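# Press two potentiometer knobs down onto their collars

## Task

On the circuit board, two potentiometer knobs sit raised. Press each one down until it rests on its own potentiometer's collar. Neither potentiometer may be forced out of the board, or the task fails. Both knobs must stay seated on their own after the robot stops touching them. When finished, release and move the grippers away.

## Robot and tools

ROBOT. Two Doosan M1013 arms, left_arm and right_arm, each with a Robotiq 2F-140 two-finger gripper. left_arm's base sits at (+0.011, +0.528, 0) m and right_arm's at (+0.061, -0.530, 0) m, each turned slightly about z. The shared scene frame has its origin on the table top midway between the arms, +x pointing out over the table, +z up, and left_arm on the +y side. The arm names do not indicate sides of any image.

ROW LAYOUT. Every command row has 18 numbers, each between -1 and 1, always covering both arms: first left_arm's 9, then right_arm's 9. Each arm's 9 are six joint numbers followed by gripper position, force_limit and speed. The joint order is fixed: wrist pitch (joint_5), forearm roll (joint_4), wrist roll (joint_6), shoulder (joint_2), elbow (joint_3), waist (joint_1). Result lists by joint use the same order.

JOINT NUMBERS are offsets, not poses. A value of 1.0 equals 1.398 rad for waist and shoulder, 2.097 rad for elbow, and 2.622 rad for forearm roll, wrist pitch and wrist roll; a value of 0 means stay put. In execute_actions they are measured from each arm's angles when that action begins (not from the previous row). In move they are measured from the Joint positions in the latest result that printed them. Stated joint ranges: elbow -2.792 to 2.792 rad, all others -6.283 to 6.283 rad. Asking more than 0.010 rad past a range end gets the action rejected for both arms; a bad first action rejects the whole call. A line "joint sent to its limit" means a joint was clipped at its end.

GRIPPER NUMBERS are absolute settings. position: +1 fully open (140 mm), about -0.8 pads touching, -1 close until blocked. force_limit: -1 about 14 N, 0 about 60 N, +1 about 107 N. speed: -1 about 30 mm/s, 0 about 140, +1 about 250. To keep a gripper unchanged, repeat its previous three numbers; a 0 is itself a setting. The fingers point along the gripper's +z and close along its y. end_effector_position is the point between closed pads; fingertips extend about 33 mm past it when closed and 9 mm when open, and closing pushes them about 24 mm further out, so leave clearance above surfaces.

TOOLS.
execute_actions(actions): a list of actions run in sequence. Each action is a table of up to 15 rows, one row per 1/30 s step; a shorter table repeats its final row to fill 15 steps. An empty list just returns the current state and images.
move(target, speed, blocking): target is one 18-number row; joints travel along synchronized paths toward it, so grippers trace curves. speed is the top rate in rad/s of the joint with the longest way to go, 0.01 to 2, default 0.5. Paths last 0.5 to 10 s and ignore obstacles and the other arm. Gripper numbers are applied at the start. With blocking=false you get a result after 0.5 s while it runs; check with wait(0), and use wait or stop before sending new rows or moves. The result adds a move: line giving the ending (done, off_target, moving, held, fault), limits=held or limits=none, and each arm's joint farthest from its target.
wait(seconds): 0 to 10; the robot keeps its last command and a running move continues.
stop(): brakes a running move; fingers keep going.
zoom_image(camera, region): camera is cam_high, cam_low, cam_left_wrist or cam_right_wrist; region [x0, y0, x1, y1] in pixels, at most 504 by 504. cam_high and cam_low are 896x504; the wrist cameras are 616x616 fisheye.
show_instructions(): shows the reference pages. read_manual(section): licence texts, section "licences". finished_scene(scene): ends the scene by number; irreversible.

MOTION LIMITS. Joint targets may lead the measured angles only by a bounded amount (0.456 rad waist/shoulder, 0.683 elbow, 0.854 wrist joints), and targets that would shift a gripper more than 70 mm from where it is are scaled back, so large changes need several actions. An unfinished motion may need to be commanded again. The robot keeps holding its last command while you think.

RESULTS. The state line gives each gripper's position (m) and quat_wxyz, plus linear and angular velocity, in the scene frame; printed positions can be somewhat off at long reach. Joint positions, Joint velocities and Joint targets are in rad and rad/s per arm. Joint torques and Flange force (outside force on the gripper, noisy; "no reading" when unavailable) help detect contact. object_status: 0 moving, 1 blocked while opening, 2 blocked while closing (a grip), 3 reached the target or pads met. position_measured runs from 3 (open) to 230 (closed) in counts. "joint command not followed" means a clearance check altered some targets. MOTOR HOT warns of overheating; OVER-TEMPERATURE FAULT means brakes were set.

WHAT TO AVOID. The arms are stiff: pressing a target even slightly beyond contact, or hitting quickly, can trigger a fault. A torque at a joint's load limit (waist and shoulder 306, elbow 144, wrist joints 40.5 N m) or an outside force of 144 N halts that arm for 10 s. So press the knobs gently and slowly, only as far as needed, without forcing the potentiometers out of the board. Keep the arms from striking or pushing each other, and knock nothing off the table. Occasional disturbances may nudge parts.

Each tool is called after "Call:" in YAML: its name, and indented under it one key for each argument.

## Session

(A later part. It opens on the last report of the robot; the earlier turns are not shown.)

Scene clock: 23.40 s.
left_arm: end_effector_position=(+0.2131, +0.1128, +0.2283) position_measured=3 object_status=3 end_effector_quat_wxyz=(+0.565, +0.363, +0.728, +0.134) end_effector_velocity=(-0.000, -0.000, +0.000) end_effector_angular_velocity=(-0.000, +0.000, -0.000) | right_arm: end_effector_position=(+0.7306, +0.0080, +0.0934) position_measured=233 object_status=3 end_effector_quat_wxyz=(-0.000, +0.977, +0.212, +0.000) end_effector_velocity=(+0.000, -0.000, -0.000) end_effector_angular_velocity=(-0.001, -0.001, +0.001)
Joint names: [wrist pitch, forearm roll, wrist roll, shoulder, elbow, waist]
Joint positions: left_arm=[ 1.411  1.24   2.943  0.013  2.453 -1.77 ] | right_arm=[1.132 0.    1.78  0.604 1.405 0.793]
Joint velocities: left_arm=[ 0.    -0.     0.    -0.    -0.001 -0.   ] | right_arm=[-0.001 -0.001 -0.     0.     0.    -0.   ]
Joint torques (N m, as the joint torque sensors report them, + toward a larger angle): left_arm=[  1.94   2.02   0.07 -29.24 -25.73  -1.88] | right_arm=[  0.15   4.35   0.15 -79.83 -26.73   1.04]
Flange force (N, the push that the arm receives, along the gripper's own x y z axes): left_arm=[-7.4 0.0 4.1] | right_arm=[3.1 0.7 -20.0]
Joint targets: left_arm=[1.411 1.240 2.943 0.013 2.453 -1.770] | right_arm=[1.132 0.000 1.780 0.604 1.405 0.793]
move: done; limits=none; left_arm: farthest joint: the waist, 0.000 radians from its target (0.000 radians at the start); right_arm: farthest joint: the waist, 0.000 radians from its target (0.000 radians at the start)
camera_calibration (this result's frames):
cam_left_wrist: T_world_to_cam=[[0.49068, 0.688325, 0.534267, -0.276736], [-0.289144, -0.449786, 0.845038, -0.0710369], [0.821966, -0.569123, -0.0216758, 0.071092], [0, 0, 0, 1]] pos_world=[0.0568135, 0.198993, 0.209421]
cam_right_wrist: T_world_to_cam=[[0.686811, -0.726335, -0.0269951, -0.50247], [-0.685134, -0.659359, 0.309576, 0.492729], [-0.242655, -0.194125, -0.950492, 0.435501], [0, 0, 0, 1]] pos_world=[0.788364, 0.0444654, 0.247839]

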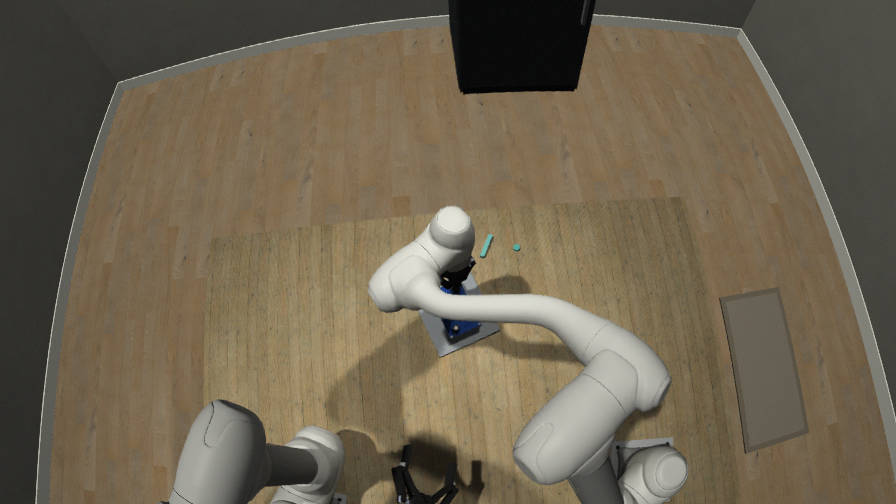

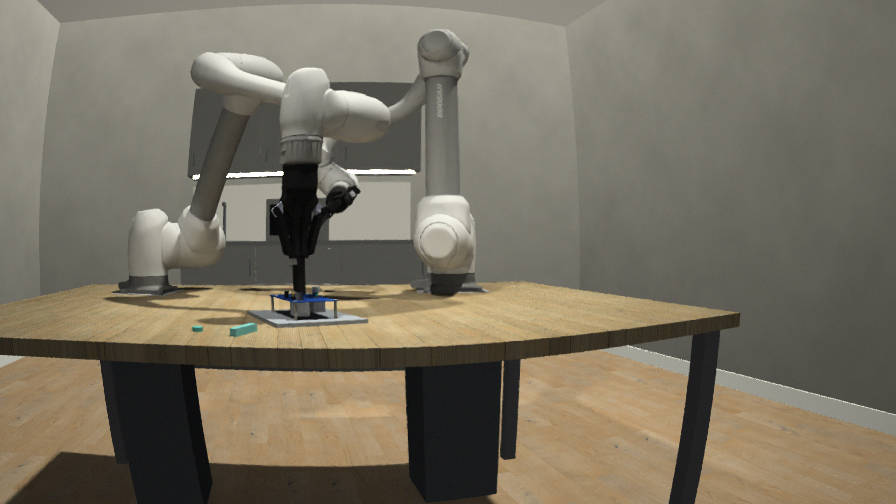

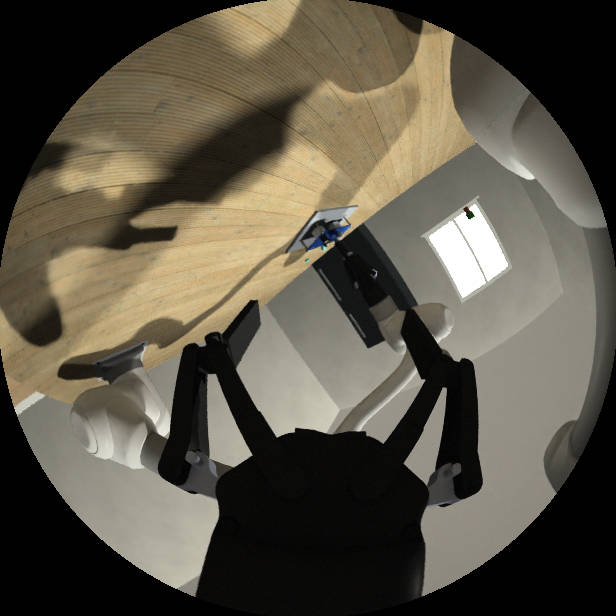

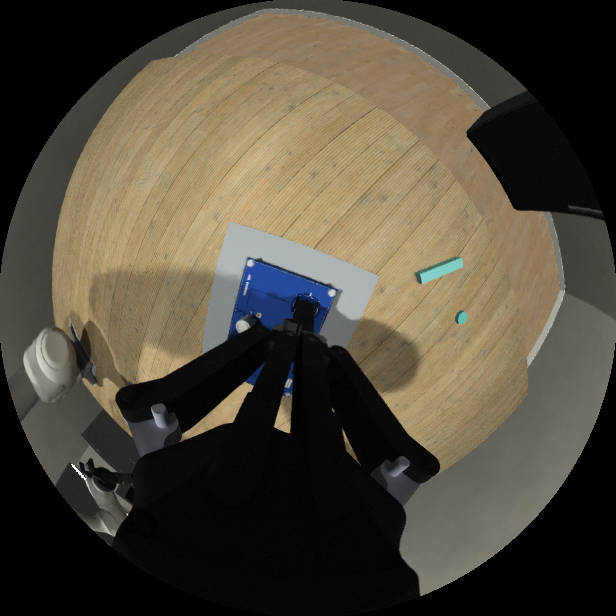

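Slid 8.9 mm. Continue.

Call:
move:
  target: [0,0,0,0,0,0,1,0,0,-0.000172398,0,0,0.000141582,0.00012117,0,-1,0,1]
  speed: 0.01

Scene clock: 24.17 s.
left_arm: end_effector_position=(+0.2131, +0.1128, +0.2283) position_measured=3 object_status=3 end_effector_quat_wxyz=(+0.565, +0.363, +0.728, +0.134) end_effector_velocity=(+0.001, +0.001, +0.000) end_effector_angular_velocity=(+0.000, -0.000, +0.001) | right_arm: end_effector_position=(+0.7306, +0.0080, +0.0931) position_measured=233 object_status=3 end_effector_quat_wxyz=(-0.000, +0.977, +0.212, +0.000) end_effector_velocity=(-0.000, +0.000, -0.000) end_effector_angular_velocity=(+0.001, +0.001, -0.000)
Joint names: [wrist pitch, forearm roll, wrist roll, shoulder, elbow, waist]
Joint positions: left_arm=[ 1.411  1.24   2.943  0.013  2.453 -1.77 ] | right_arm=[1.132 0.    1.78  0.604 1.405 0.793]
Joint velocities: left_arm=[ 0.001 -0.     0.    -0.     0.     0.001] | right_arm=[-0.001  0.001 -0.001  0.     0.     0.   ]
Joint torques (N m, as the joint torque sensors report them, + toward a larger angle): left_arm=[  1.91   2.12  -0.02 -29.43 -26.4   -0.34] | right_arm=[ -0.38   4.32   0.08 -82.64 -27.17   2.82]
Flange force (N, the push that the arm receives, along the gripper's own x y z axes): left_arm=[-4.8 0.2 0.2] | right_arm=[6.9 1.7 -18.6]
Joint targets: left_arm=[1.411 1.240 2.943 0.013 2.453 -1.770] | right_arm=[1.132 0.000 1.780 0.604 1.405 0.793]
move: done; limits=none; left_arm: farthest joint: the waist, 0.000 radians from its target (0.000 radians at the start); right_arm: farthest joint: the wrist pitch, 0.001 radians from its target (0.001 radians at the start)
camera_calibration (this result's frames):
cam_left_wrist: T_world_to_cam=[[0.49068, 0.688325, 0.534267, -0.276736], [-0.289144, -0.449786, 0.845038, -0.071037], [0.821966, -0.569123, -0.0216757, 0.071092], [0, 0, 0, 1]] pos_world=[0.0568134, 0.198993, 0.209421]
cam_right_wrist: T_world_to_cam=[[0.686811, -0.726335, -0.026995, -0.502477], [-0.685135, -0.659358, 0.309575, 0.492814], [-0.242655, -0.194124, -0.950492, 0.435221], [0, 0, 0, 1]] pos_world=[0.788359, 0.0444619, 0.247547]

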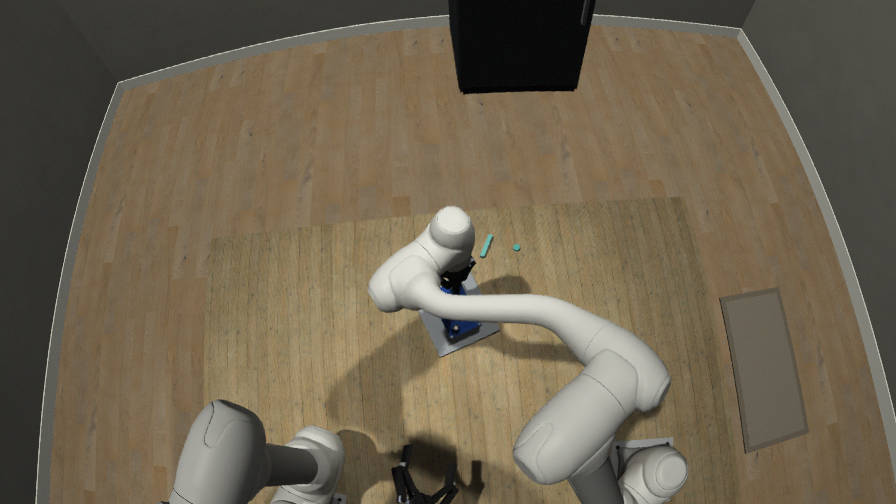

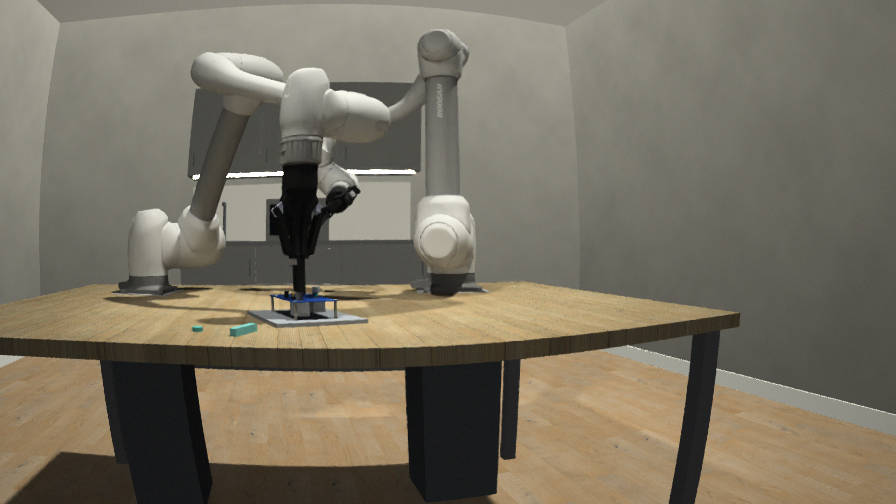

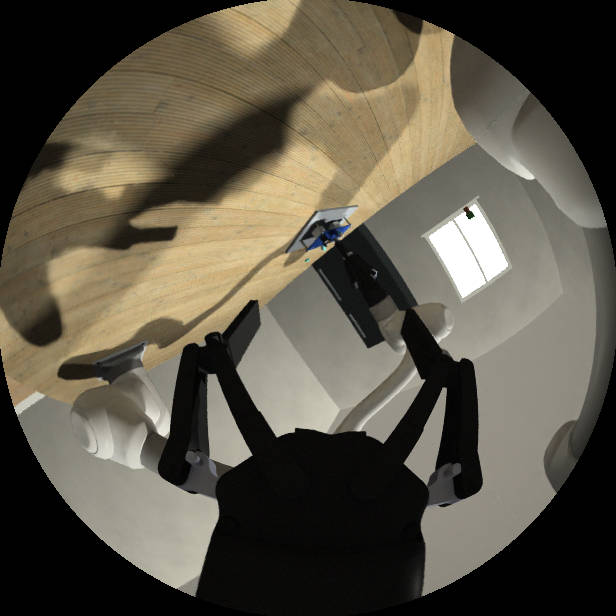

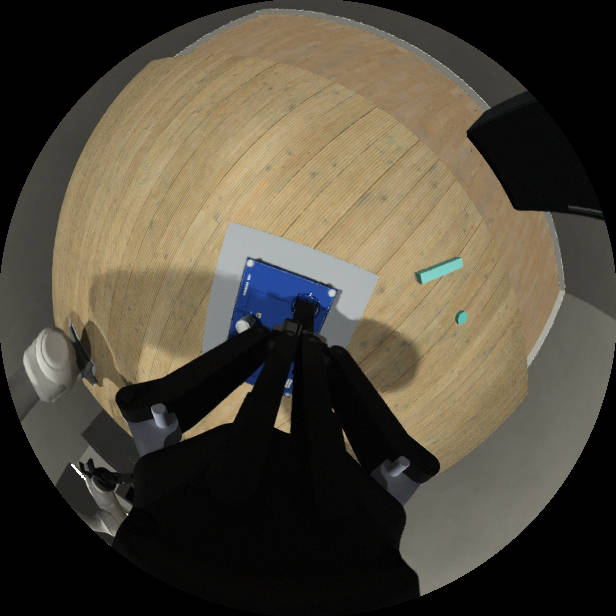

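Call:
move:
  target: [0,0,0,0,0,0,1,0,0,-0.000172398,0,0,0.000141582,0.00012117,0,-1,0,1]
  speed: 0.01

Call:
zoom_image:
  camera: "cam_low"
  region: [290,282,322,304]

Scene clock: 25.03 s.
left_arm: end_effector_position=(+0.2131, +0.1128, +0.2283) position_measured=3 object_status=3 end_effector_quat_wxyz=(+0.565, +0.363, +0.728, +0.134) end_effector_velocity=(+0.000, +0.001, +0.000) end_effector_angular_velocity=(+0.000, -0.000, +0.001) | right_arm: end_effector_position=(+0.7306, +0.0080, +0.0928) position_measured=233 object_status=3 end_effector_quat_wxyz=(-0.000, +0.977, +0.212, +0.000) end_effector_velocity=(-0.000, +0.000, -0.000) end_effector_angular_velocity=(+0.000, +0.001, +0.001)
Joint names: [wrist pitch, forearm roll, wrist roll, shoulder, elbow, waist]
Joint positions: left_arm=[ 1.411  1.24   2.943  0.013  2.453 -1.77 ] | right_arm=[1.132 0.    1.78  0.604 1.405 0.793]
Joint velocities: left_arm=[ 0.    -0.     0.    -0.001  0.001  0.   ] | right_arm=[ 0.     0.001 -0.001  0.     0.    -0.   ]
Joint torques (N m, as the joint torque sensors report them, + toward a larger angle): left_arm=[  1.9    1.96   0.09 -29.23 -26.51  -0.39] | right_arm=[ -0.18   3.92   0.14 -82.13 -26.43   2.68]
Flange force (N, the push that the arm receives, along the gripper's own x y z axes): left_arm=[-4.8 1.1 0.7] | right_arm=[7.8 1.4 -19.2]
Joint targets: left_arm=[1.411 1.240 2.943 0.013 2.453 -1.770] | right_arm=[1.132 0.000 1.780 0.604 1.405 0.793]
move: done; limits=none; left_arm: farthest joint: the waist, 0.000 radians from its target (0.000 radians at the start); right_arm: farthest joint: the waist, 0.000 radians from its target (0.000 radians at the start)
camera_calibration (this result's frames):
cam_left_wrist: T_world_to_cam=[[0.49068, 0.688325, 0.534267, -0.276736], [-0.289144, -0.449785, 0.845038, -0.071037], [0.821966, -0.569123, -0.0216756, 0.0710919], [0, 0, 0, 1]] pos_world=[0.0568135, 0.198993, 0.209421]
cam_right_wrist: T_world_to_cam=[[0.686811, -0.726335, -0.0269948, -0.502484], [-0.685135, -0.659358, 0.309575, 0.492899], [-0.242654, -0.194124, -0.950492, 0.434941], [0, 0, 0, 1]] pos_world=[0.788355, 0.0444582, 0.247254]

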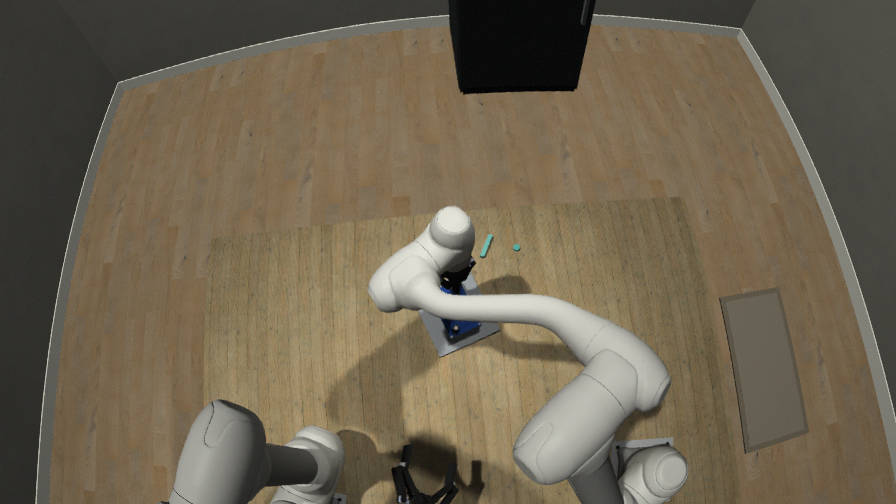

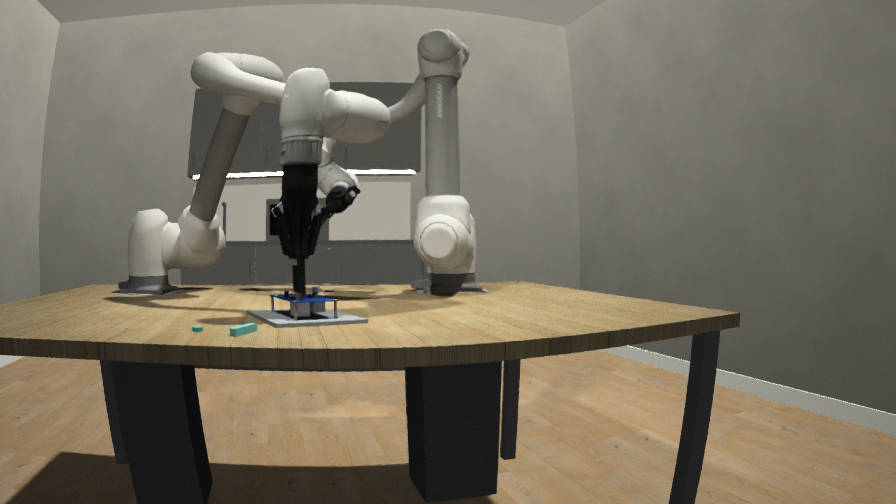

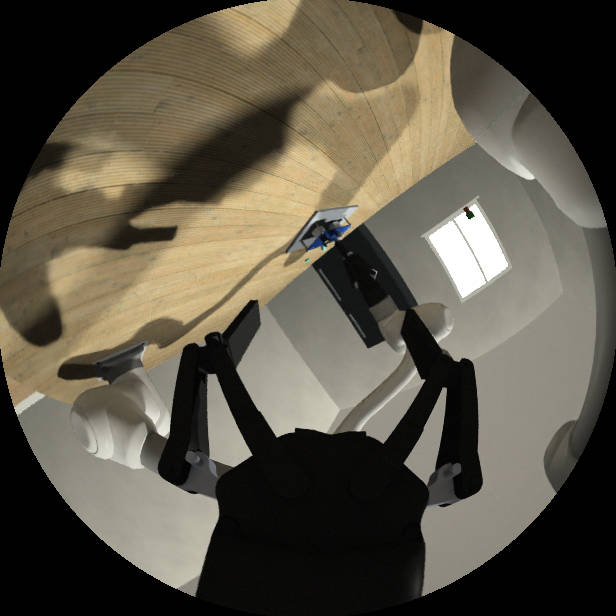

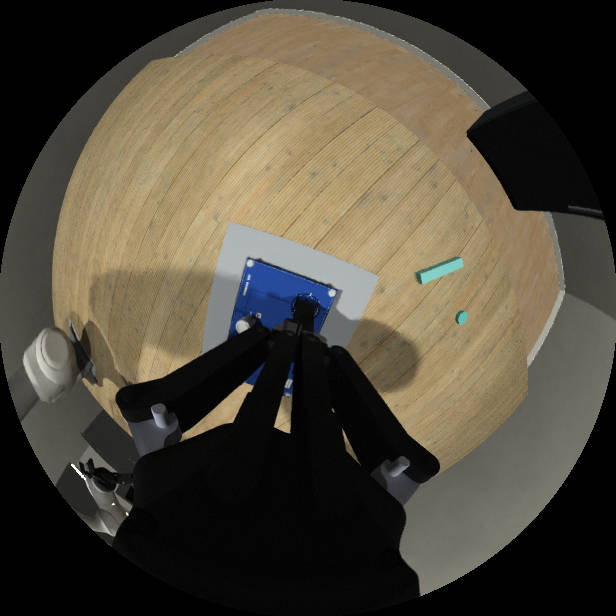

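Region (290, 282, 322, 304) of cam_low's 896x504 image, scaled by 15.750, with more detail than that image has; it fills the top 346 rows of this view, and the rest is white.

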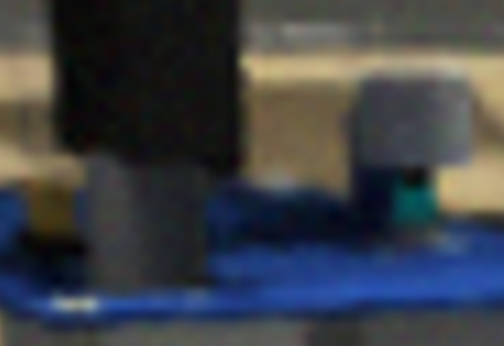

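Call:
move:
  target: [0,0,0,0,0,0,1,0,0,-0.000172398,0,0,0.000141582,0.00012117,0,-1,0,1]
  speed: 0.01

Scene clock: 25.83 s.
left_arm: end_effector_position=(+0.2131, +0.1128, +0.2283) position_measured=3 object_status=3 end_effector_quat_wxyz=(+0.565, +0.363, +0.728, +0.134) end_effector_velocity=(-0.000, -0.001, +0.000) end_effector_angular_velocity=(-0.001, +0.001, -0.000) | right_arm: end_effector_position=(+0.7306, +0.0080, +0.0925) position_measured=233 object_status=3 end_effector_quat_wxyz=(-0.000, +0.977, +0.212, +0.000) end_effector_velocity=(+0.000, +0.000, -0.000) end_effector_angular_velocity=(+0.000, -0.000, +0.001)
Joint names: [wrist pitch, forearm roll, wrist roll, shoulder, elbow, waist]
Joint positions: left_arm=[ 1.411  1.24   2.943  0.013  2.453 -1.77 ] | right_arm=[1.131 0.    1.78  0.604 1.405 0.793]
Joint velocities: left_arm=[-0.     0.     0.    -0.001 -0.001 -0.   ] | right_arm=[-0.001 -0.    -0.001 -0.     0.     0.   ]
Joint torques (N m, as the joint torque sensors report them, + toward a larger angle): left_arm=[  1.84   2.01  -0.06 -29.17 -26.07  -0.62] | right_arm=[ -0.38   4.    -0.12 -82.62 -27.19   2.5 ]
Flange force (N, the push that the arm receives, along the gripper's own x y z axes): left_arm=[-5.9 0.8 0.5] | right_arm=[6.5 1.2 -18.7]
Joint targets: left_arm=[1.411 1.240 2.943 0.013 2.453 -1.770] | right_arm=[1.131 0.000 1.780 0.604 1.405 0.793]
move: done; limits=none; left_arm: farthest joint: the waist, 0.000 radians from its target (0.000 radians at the start); right_arm: farthest joint: the waist, 0.000 radians from its target (0.000 radians at the start)
camera_calibration (this result's frames):
cam_left_wrist: T_world_to_cam=[[0.49068, 0.688325, 0.534267, -0.276735], [-0.289144, -0.449785, 0.845038, -0.071037], [0.821966, -0.569124, -0.0216756, 0.071092], [0, 0, 0, 1]] pos_world=[0.0568134, 0.198993, 0.209421]
cam_right_wrist: T_world_to_cam=[[0.686811, -0.726335, -0.0269947, -0.502491], [-0.685135, -0.659358, 0.309575, 0.492984], [-0.242654, -0.194124, -0.950492, 0.434661], [0, 0, 0, 1]] pos_world=[0.78835, 0.0444545, 0.246962]

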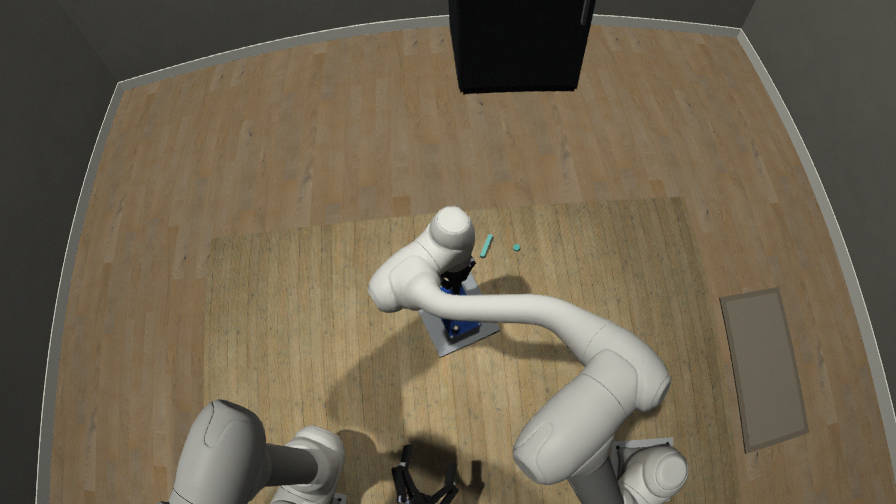

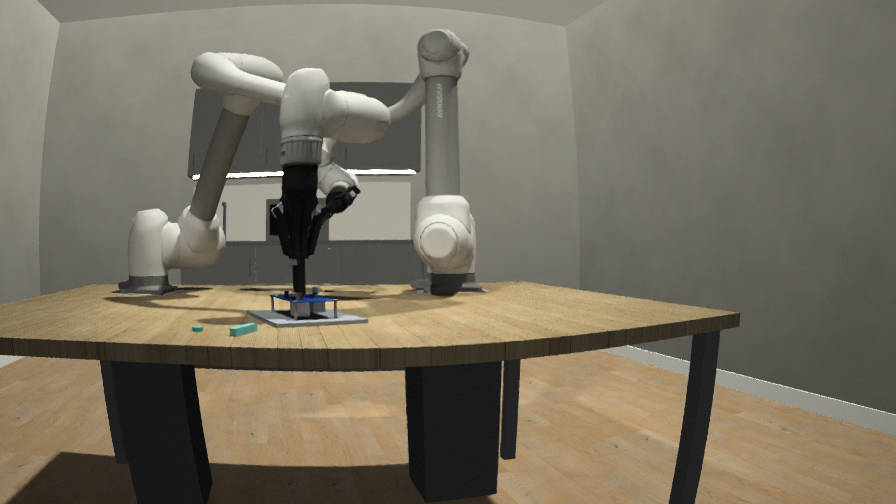

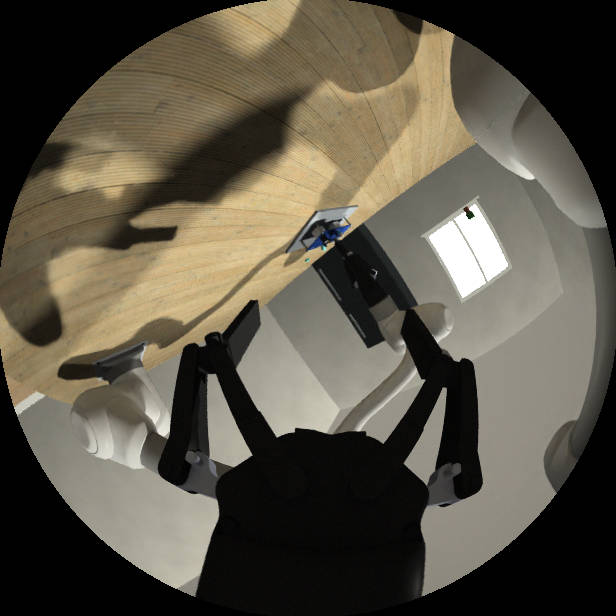

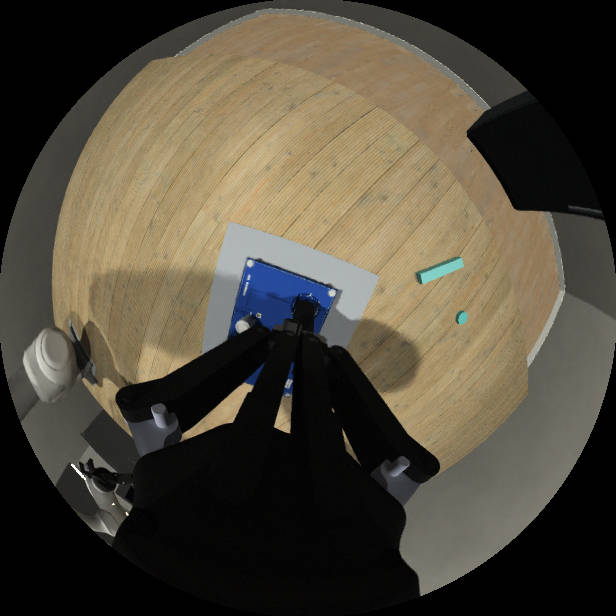

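Call:
move:
  target: [0,0,0,0,0,0,1,0,0,-0.000172398,0,0,0.000141582,0.00012117,0,-1,0,1]
  speed: 0.01

Scene clock: 26.63 s.
left_arm: end_effector_position=(+0.2131, +0.1128, +0.2283) position_measured=3 object_status=3 end_effector_quat_wxyz=(+0.565, +0.363, +0.728, +0.134) end_effector_velocity=(+0.000, +0.000, -0.000) end_effector_angular_velocity=(+0.000, -0.000, +0.000) | right_arm: end_effector_position=(+0.7306, +0.0080, +0.0922) position_measured=233 object_status=3 end_effector_quat_wxyz=(-0.000, +0.977, +0.212, +0.000) end_effector_velocity=(+0.000, -0.000, -0.000) end_effector_angular_velocity=(-0.000, -0.000, +0.000)
Joint names: [wrist pitch, forearm roll, wrist roll, shoulder, elbow, waist]
Joint positions: left_arm=[ 1.411  1.24   2.943  0.013  2.453 -1.77 ] | right_arm=[1.131 0.    1.78  0.605 1.406 0.793]
Joint velocities: left_arm=[ 0.    -0.    -0.    -0.     0.001  0.   ] | right_arm=[ 0. -0.  0.  0.  0. -0.]
Joint torques (N m, as the joint torque sensors report them, + toward a larger angle): left_arm=[  1.82   2.08   0.02 -29.3  -26.29  -0.87] | right_arm=[ -0.21   4.29  -0.05 -81.6  -26.74   2.38]
Flange force (N, the push that the arm receives, along the gripper's own x y z axes): left_arm=[-5.3 0.5 1.4] | right_arm=[6.2 1.2 -19.4]
Joint targets: left_arm=[1.411 1.240 2.943 0.013 2.453 -1.770] | right_arm=[1.131 0.000 1.780 0.605 1.406 0.793]
move: done; limits=none; left_arm: farthest joint: the waist, 0.000 radians from its target (0.000 radians at the start); right_arm: farthest joint: the waist, 0.000 radians from its target (0.000 radians at the start)
camera_calibration (this result's frames):
cam_left_wrist: T_world_to_cam=[[0.49068, 0.688325, 0.534267, -0.276736], [-0.289144, -0.449786, 0.845038, -0.0710369], [0.821966, -0.569124, -0.0216756, 0.071092], [0, 0, 0, 1]] pos_world=[0.0568135, 0.198993, 0.209421]
cam_right_wrist: T_world_to_cam=[[0.686811, -0.726335, -0.0269947, -0.502499], [-0.685135, -0.659358, 0.309574, 0.493069], [-0.242654, -0.194124, -0.950492, 0.434381], [0, 0, 0, 1]] pos_world=[0.788345, 0.0444508, 0.24667]

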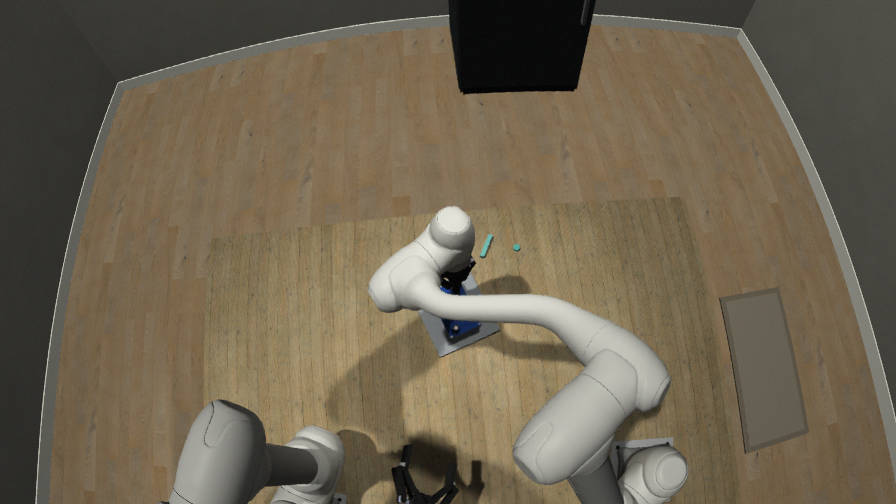

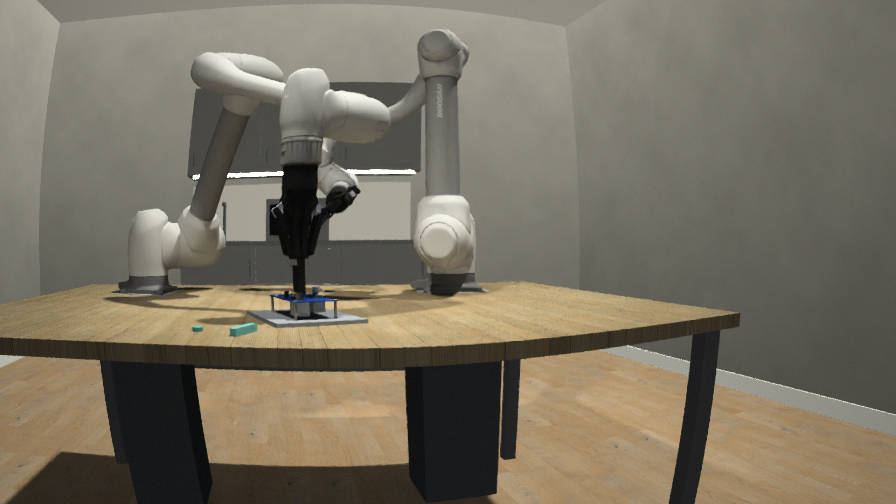

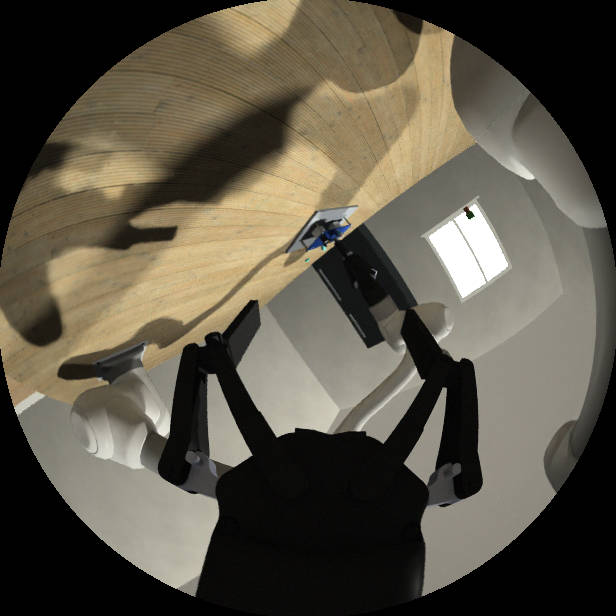

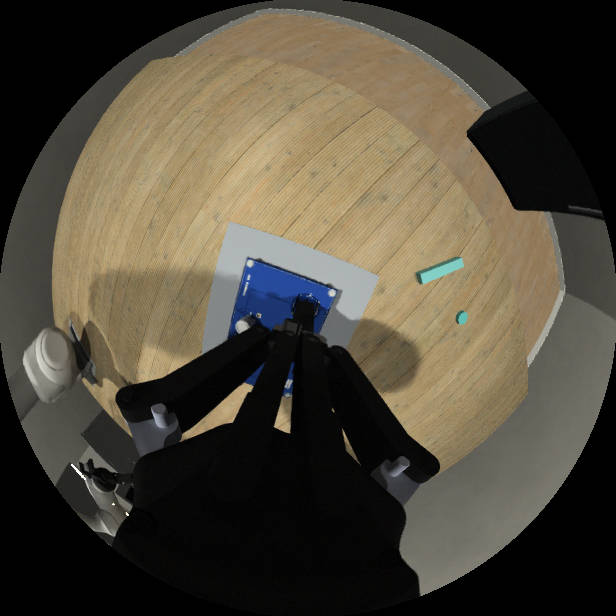

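Call:
move:
  target: [0,0,0,0,0,0,1,0,0,-0.000172398,0,0,0.000141582,0.00012117,0,-1,0,1]
  speed: 0.01

Scene clock: 27.53 s.
left_arm: end_effector_position=(+0.2131, +0.1128, +0.2283) position_measured=3 object_status=3 end_effector_quat_wxyz=(+0.565, +0.363, +0.728, +0.134) end_effector_velocity=(-0.000, -0.000, -0.000) end_effector_angular_velocity=(+0.000, +0.000, -0.000) | right_arm: end_effector_position=(+0.7306, +0.0080, +0.0919) position_measured=233 object_status=3 end_effector_quat_wxyz=(-0.000, +0.977, +0.212, +0.000) end_effector_velocity=(+0.000, +0.000, +0.000) end_effector_angular_velocity=(+0.001, -0.000, +0.000)
Joint names: [wrist pitch, forearm roll, wrist roll, shoulder, elbow, waist]
Joint positions: left_arm=[ 1.411  1.24   2.943  0.013  2.453 -1.77 ] | right_arm=[1.13  0.    1.78  0.605 1.406 0.793]
Joint velocities: left_arm=[-0.     0.    -0.     0.001 -0.     0.   ] | right_arm=[-0.001  0.    -0.    -0.    -0.    -0.   ]
Joint torques (N m, as the joint torque sensors report them, + toward a larger angle): left_arm=[  1.8    1.94   0.02 -28.04 -26.17  -1.09] | right_arm=[ -0.33   3.98  -0.09 -81.2  -26.82   3.35]
Flange force (N, the push that the arm receives, along the gripper's own x y z axes): left_arm=[-6.6 3.1 1.4] | right_arm=[5.6 2.5 -19.9]
Joint targets: left_arm=[1.411 1.240 2.943 0.013 2.453 -1.770] | right_arm=[1.130 0.000 1.780 0.605 1.406 0.793]
move: done; limits=none; left_arm: farthest joint: the waist, 0.000 radians from its target (0.000 radians at the start); right_arm: farthest joint: the waist, 0.000 radians from its target (0.000 radians at the start)
camera_calibration (this result's frames):
cam_left_wrist: T_world_to_cam=[[0.49068, 0.688325, 0.534267, -0.276736], [-0.289144, -0.449785, 0.845038, -0.071037], [0.821966, -0.569123, -0.0216756, 0.0710919], [0, 0, 0, 1]] pos_world=[0.0568135, 0.198993, 0.209421]
cam_right_wrist: T_world_to_cam=[[0.68681, -0.726335, -0.026994, -0.502506], [-0.685137, -0.659359, 0.30957, 0.493155], [-0.242651, -0.194122, -0.950493, 0.434102], [0, 0, 0, 1]] pos_world=[0.78834, 0.0444472, 0.24638]

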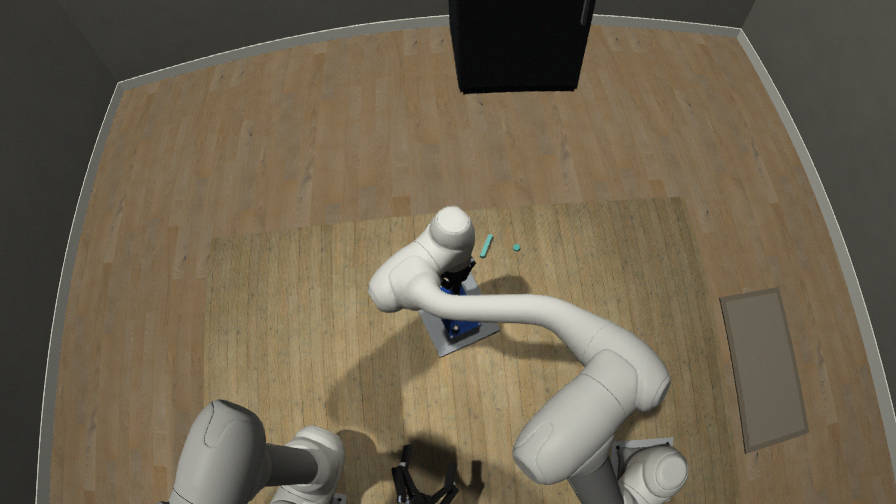

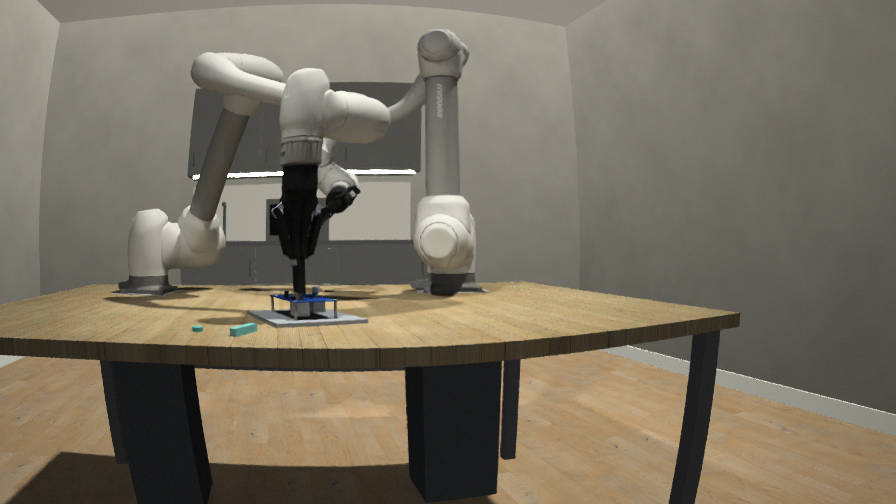

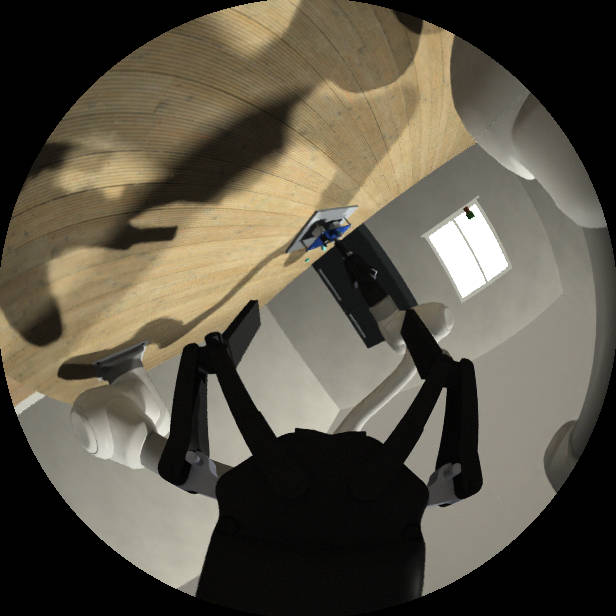

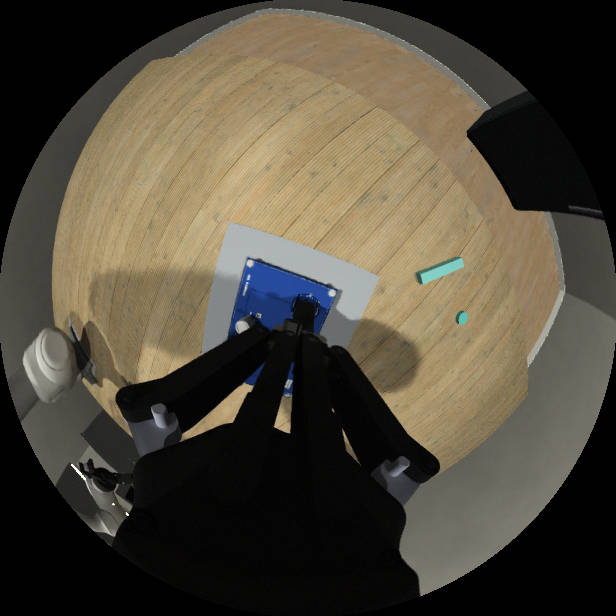

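Call:
move:
  target: [0,0,0,0,0,0,1,0,0,0.0091946,0,0,-0.007551,-0.0064624,0,-1,0,1]
  speed: 0.05

Call:
zoom_image:
  camera: "cam_low"
  region: [290,282,322,304]

Scene clock: 28.57 s.
left_arm: end_effector_position=(+0.2131, +0.1128, +0.2283) position_measured=3 object_status=3 end_effector_quat_wxyz=(+0.565, +0.363, +0.728, +0.134) end_effector_velocity=(-0.000, -0.001, +0.001) end_effector_angular_velocity=(-0.002, +0.001, +0.000) | right_arm: end_effector_position=(+0.7308, +0.0081, +0.1077) position_measured=233 object_status=3 end_effector_quat_wxyz=(-0.000, +0.977, +0.212, +0.000) end_effector_velocity=(+0.000, +0.000, +0.002) end_effector_angular_velocity=(+0.000, -0.001, +0.000)
Joint names: [wrist pitch, forearm roll, wrist roll, shoulder, elbow, waist]
Joint positions: left_arm=[ 1.411  1.24   2.943  0.013  2.453 -1.77 ] | right_arm=[1.154 0.    1.78  0.594 1.393 0.793]
Joint velocities: left_arm=[ 0.     0.    -0.    -0.001 -0.002 -0.   ] | right_arm=[ 0.002 -0.    -0.    -0.001 -0.002  0.   ]
Joint torques (N m, as the joint torque sensors report them, + toward a larger angle): left_arm=[  1.81   1.82   0.15 -29.53 -26.31  -0.69] | right_arm=[ -0.71   4.12   0.16 -96.66 -36.88   3.14]
Flange force (N, the push that the arm receives, along the gripper's own x y z axes): left_arm=[-5.4 -0.2 1.5] | right_arm=[5.5 2.6 -1.6]
Joint targets: left_arm=[1.411 1.240 2.943 0.013 2.453 -1.770] | right_arm=[1.154 0.000 1.780 0.594 1.392 0.793]
move: done; limits=none; left_arm: farthest joint: the waist, 0.000 radians from its target (0.000 radians at the start); right_arm: farthest joint: the waist, 0.000 radians from its target (0.000 radians at the start)
camera_calibration (this result's frames):
cam_left_wrist: T_world_to_cam=[[0.49068, 0.688325, 0.534267, -0.276736], [-0.289144, -0.449786, 0.845038, -0.0710369], [0.821966, -0.569124, -0.0216757, 0.0710921], [0, 0, 0, 1]] pos_world=[0.0568135, 0.198993, 0.209421]
cam_right_wrist: T_world_to_cam=[[0.686813, -0.726332, -0.027002, -0.5021], [-0.685125, -0.659357, 0.309601, 0.488413], [-0.242677, -0.194138, -0.950483, 0.449223], [0, 0, 0, 1]] pos_world=[0.788489, 0.0445584, 0.262208]

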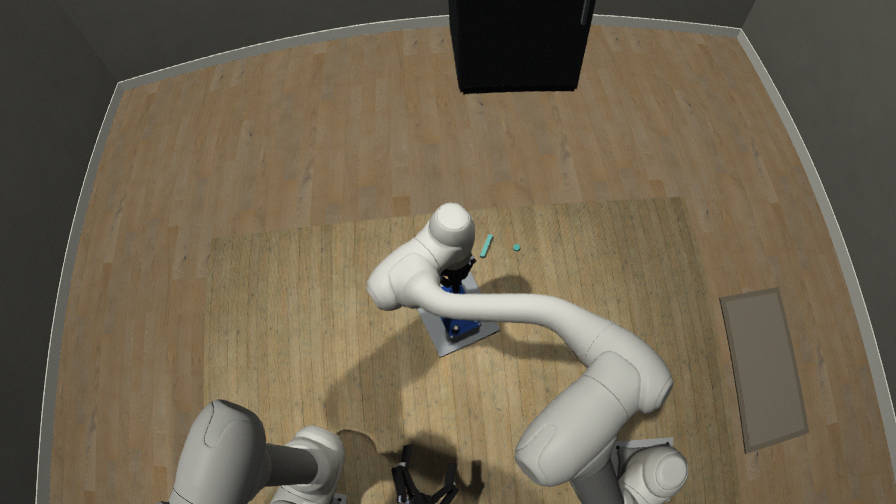

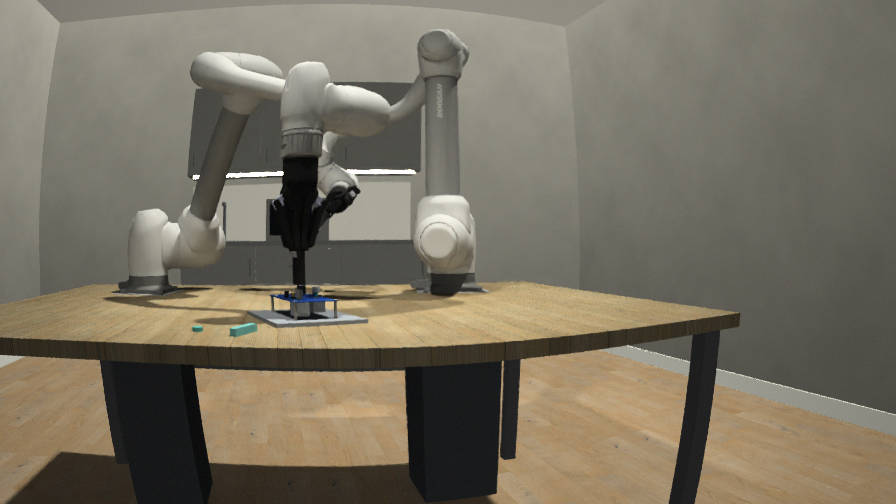

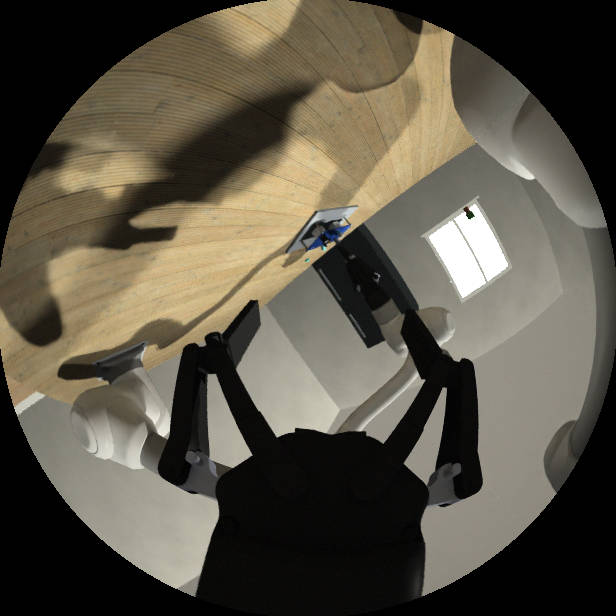

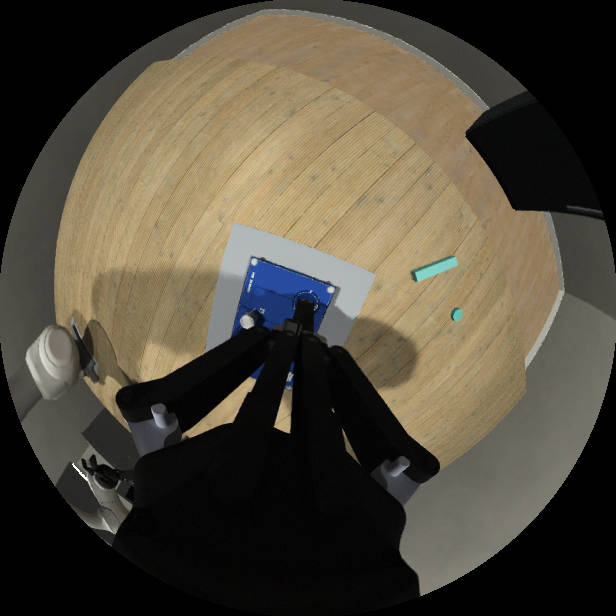

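Region (290, 282, 322, 304) of cam_low's 896x504 image, scaled by 15.750, with more detail than that image has; it fills the top 346 rows of this view, and the rest is white.

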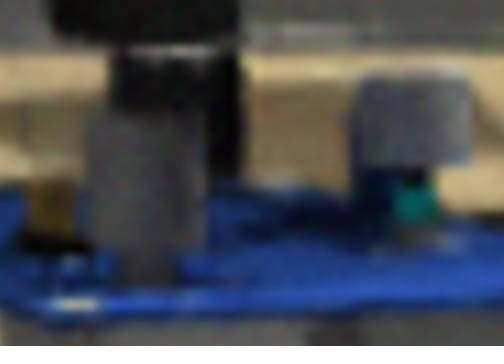

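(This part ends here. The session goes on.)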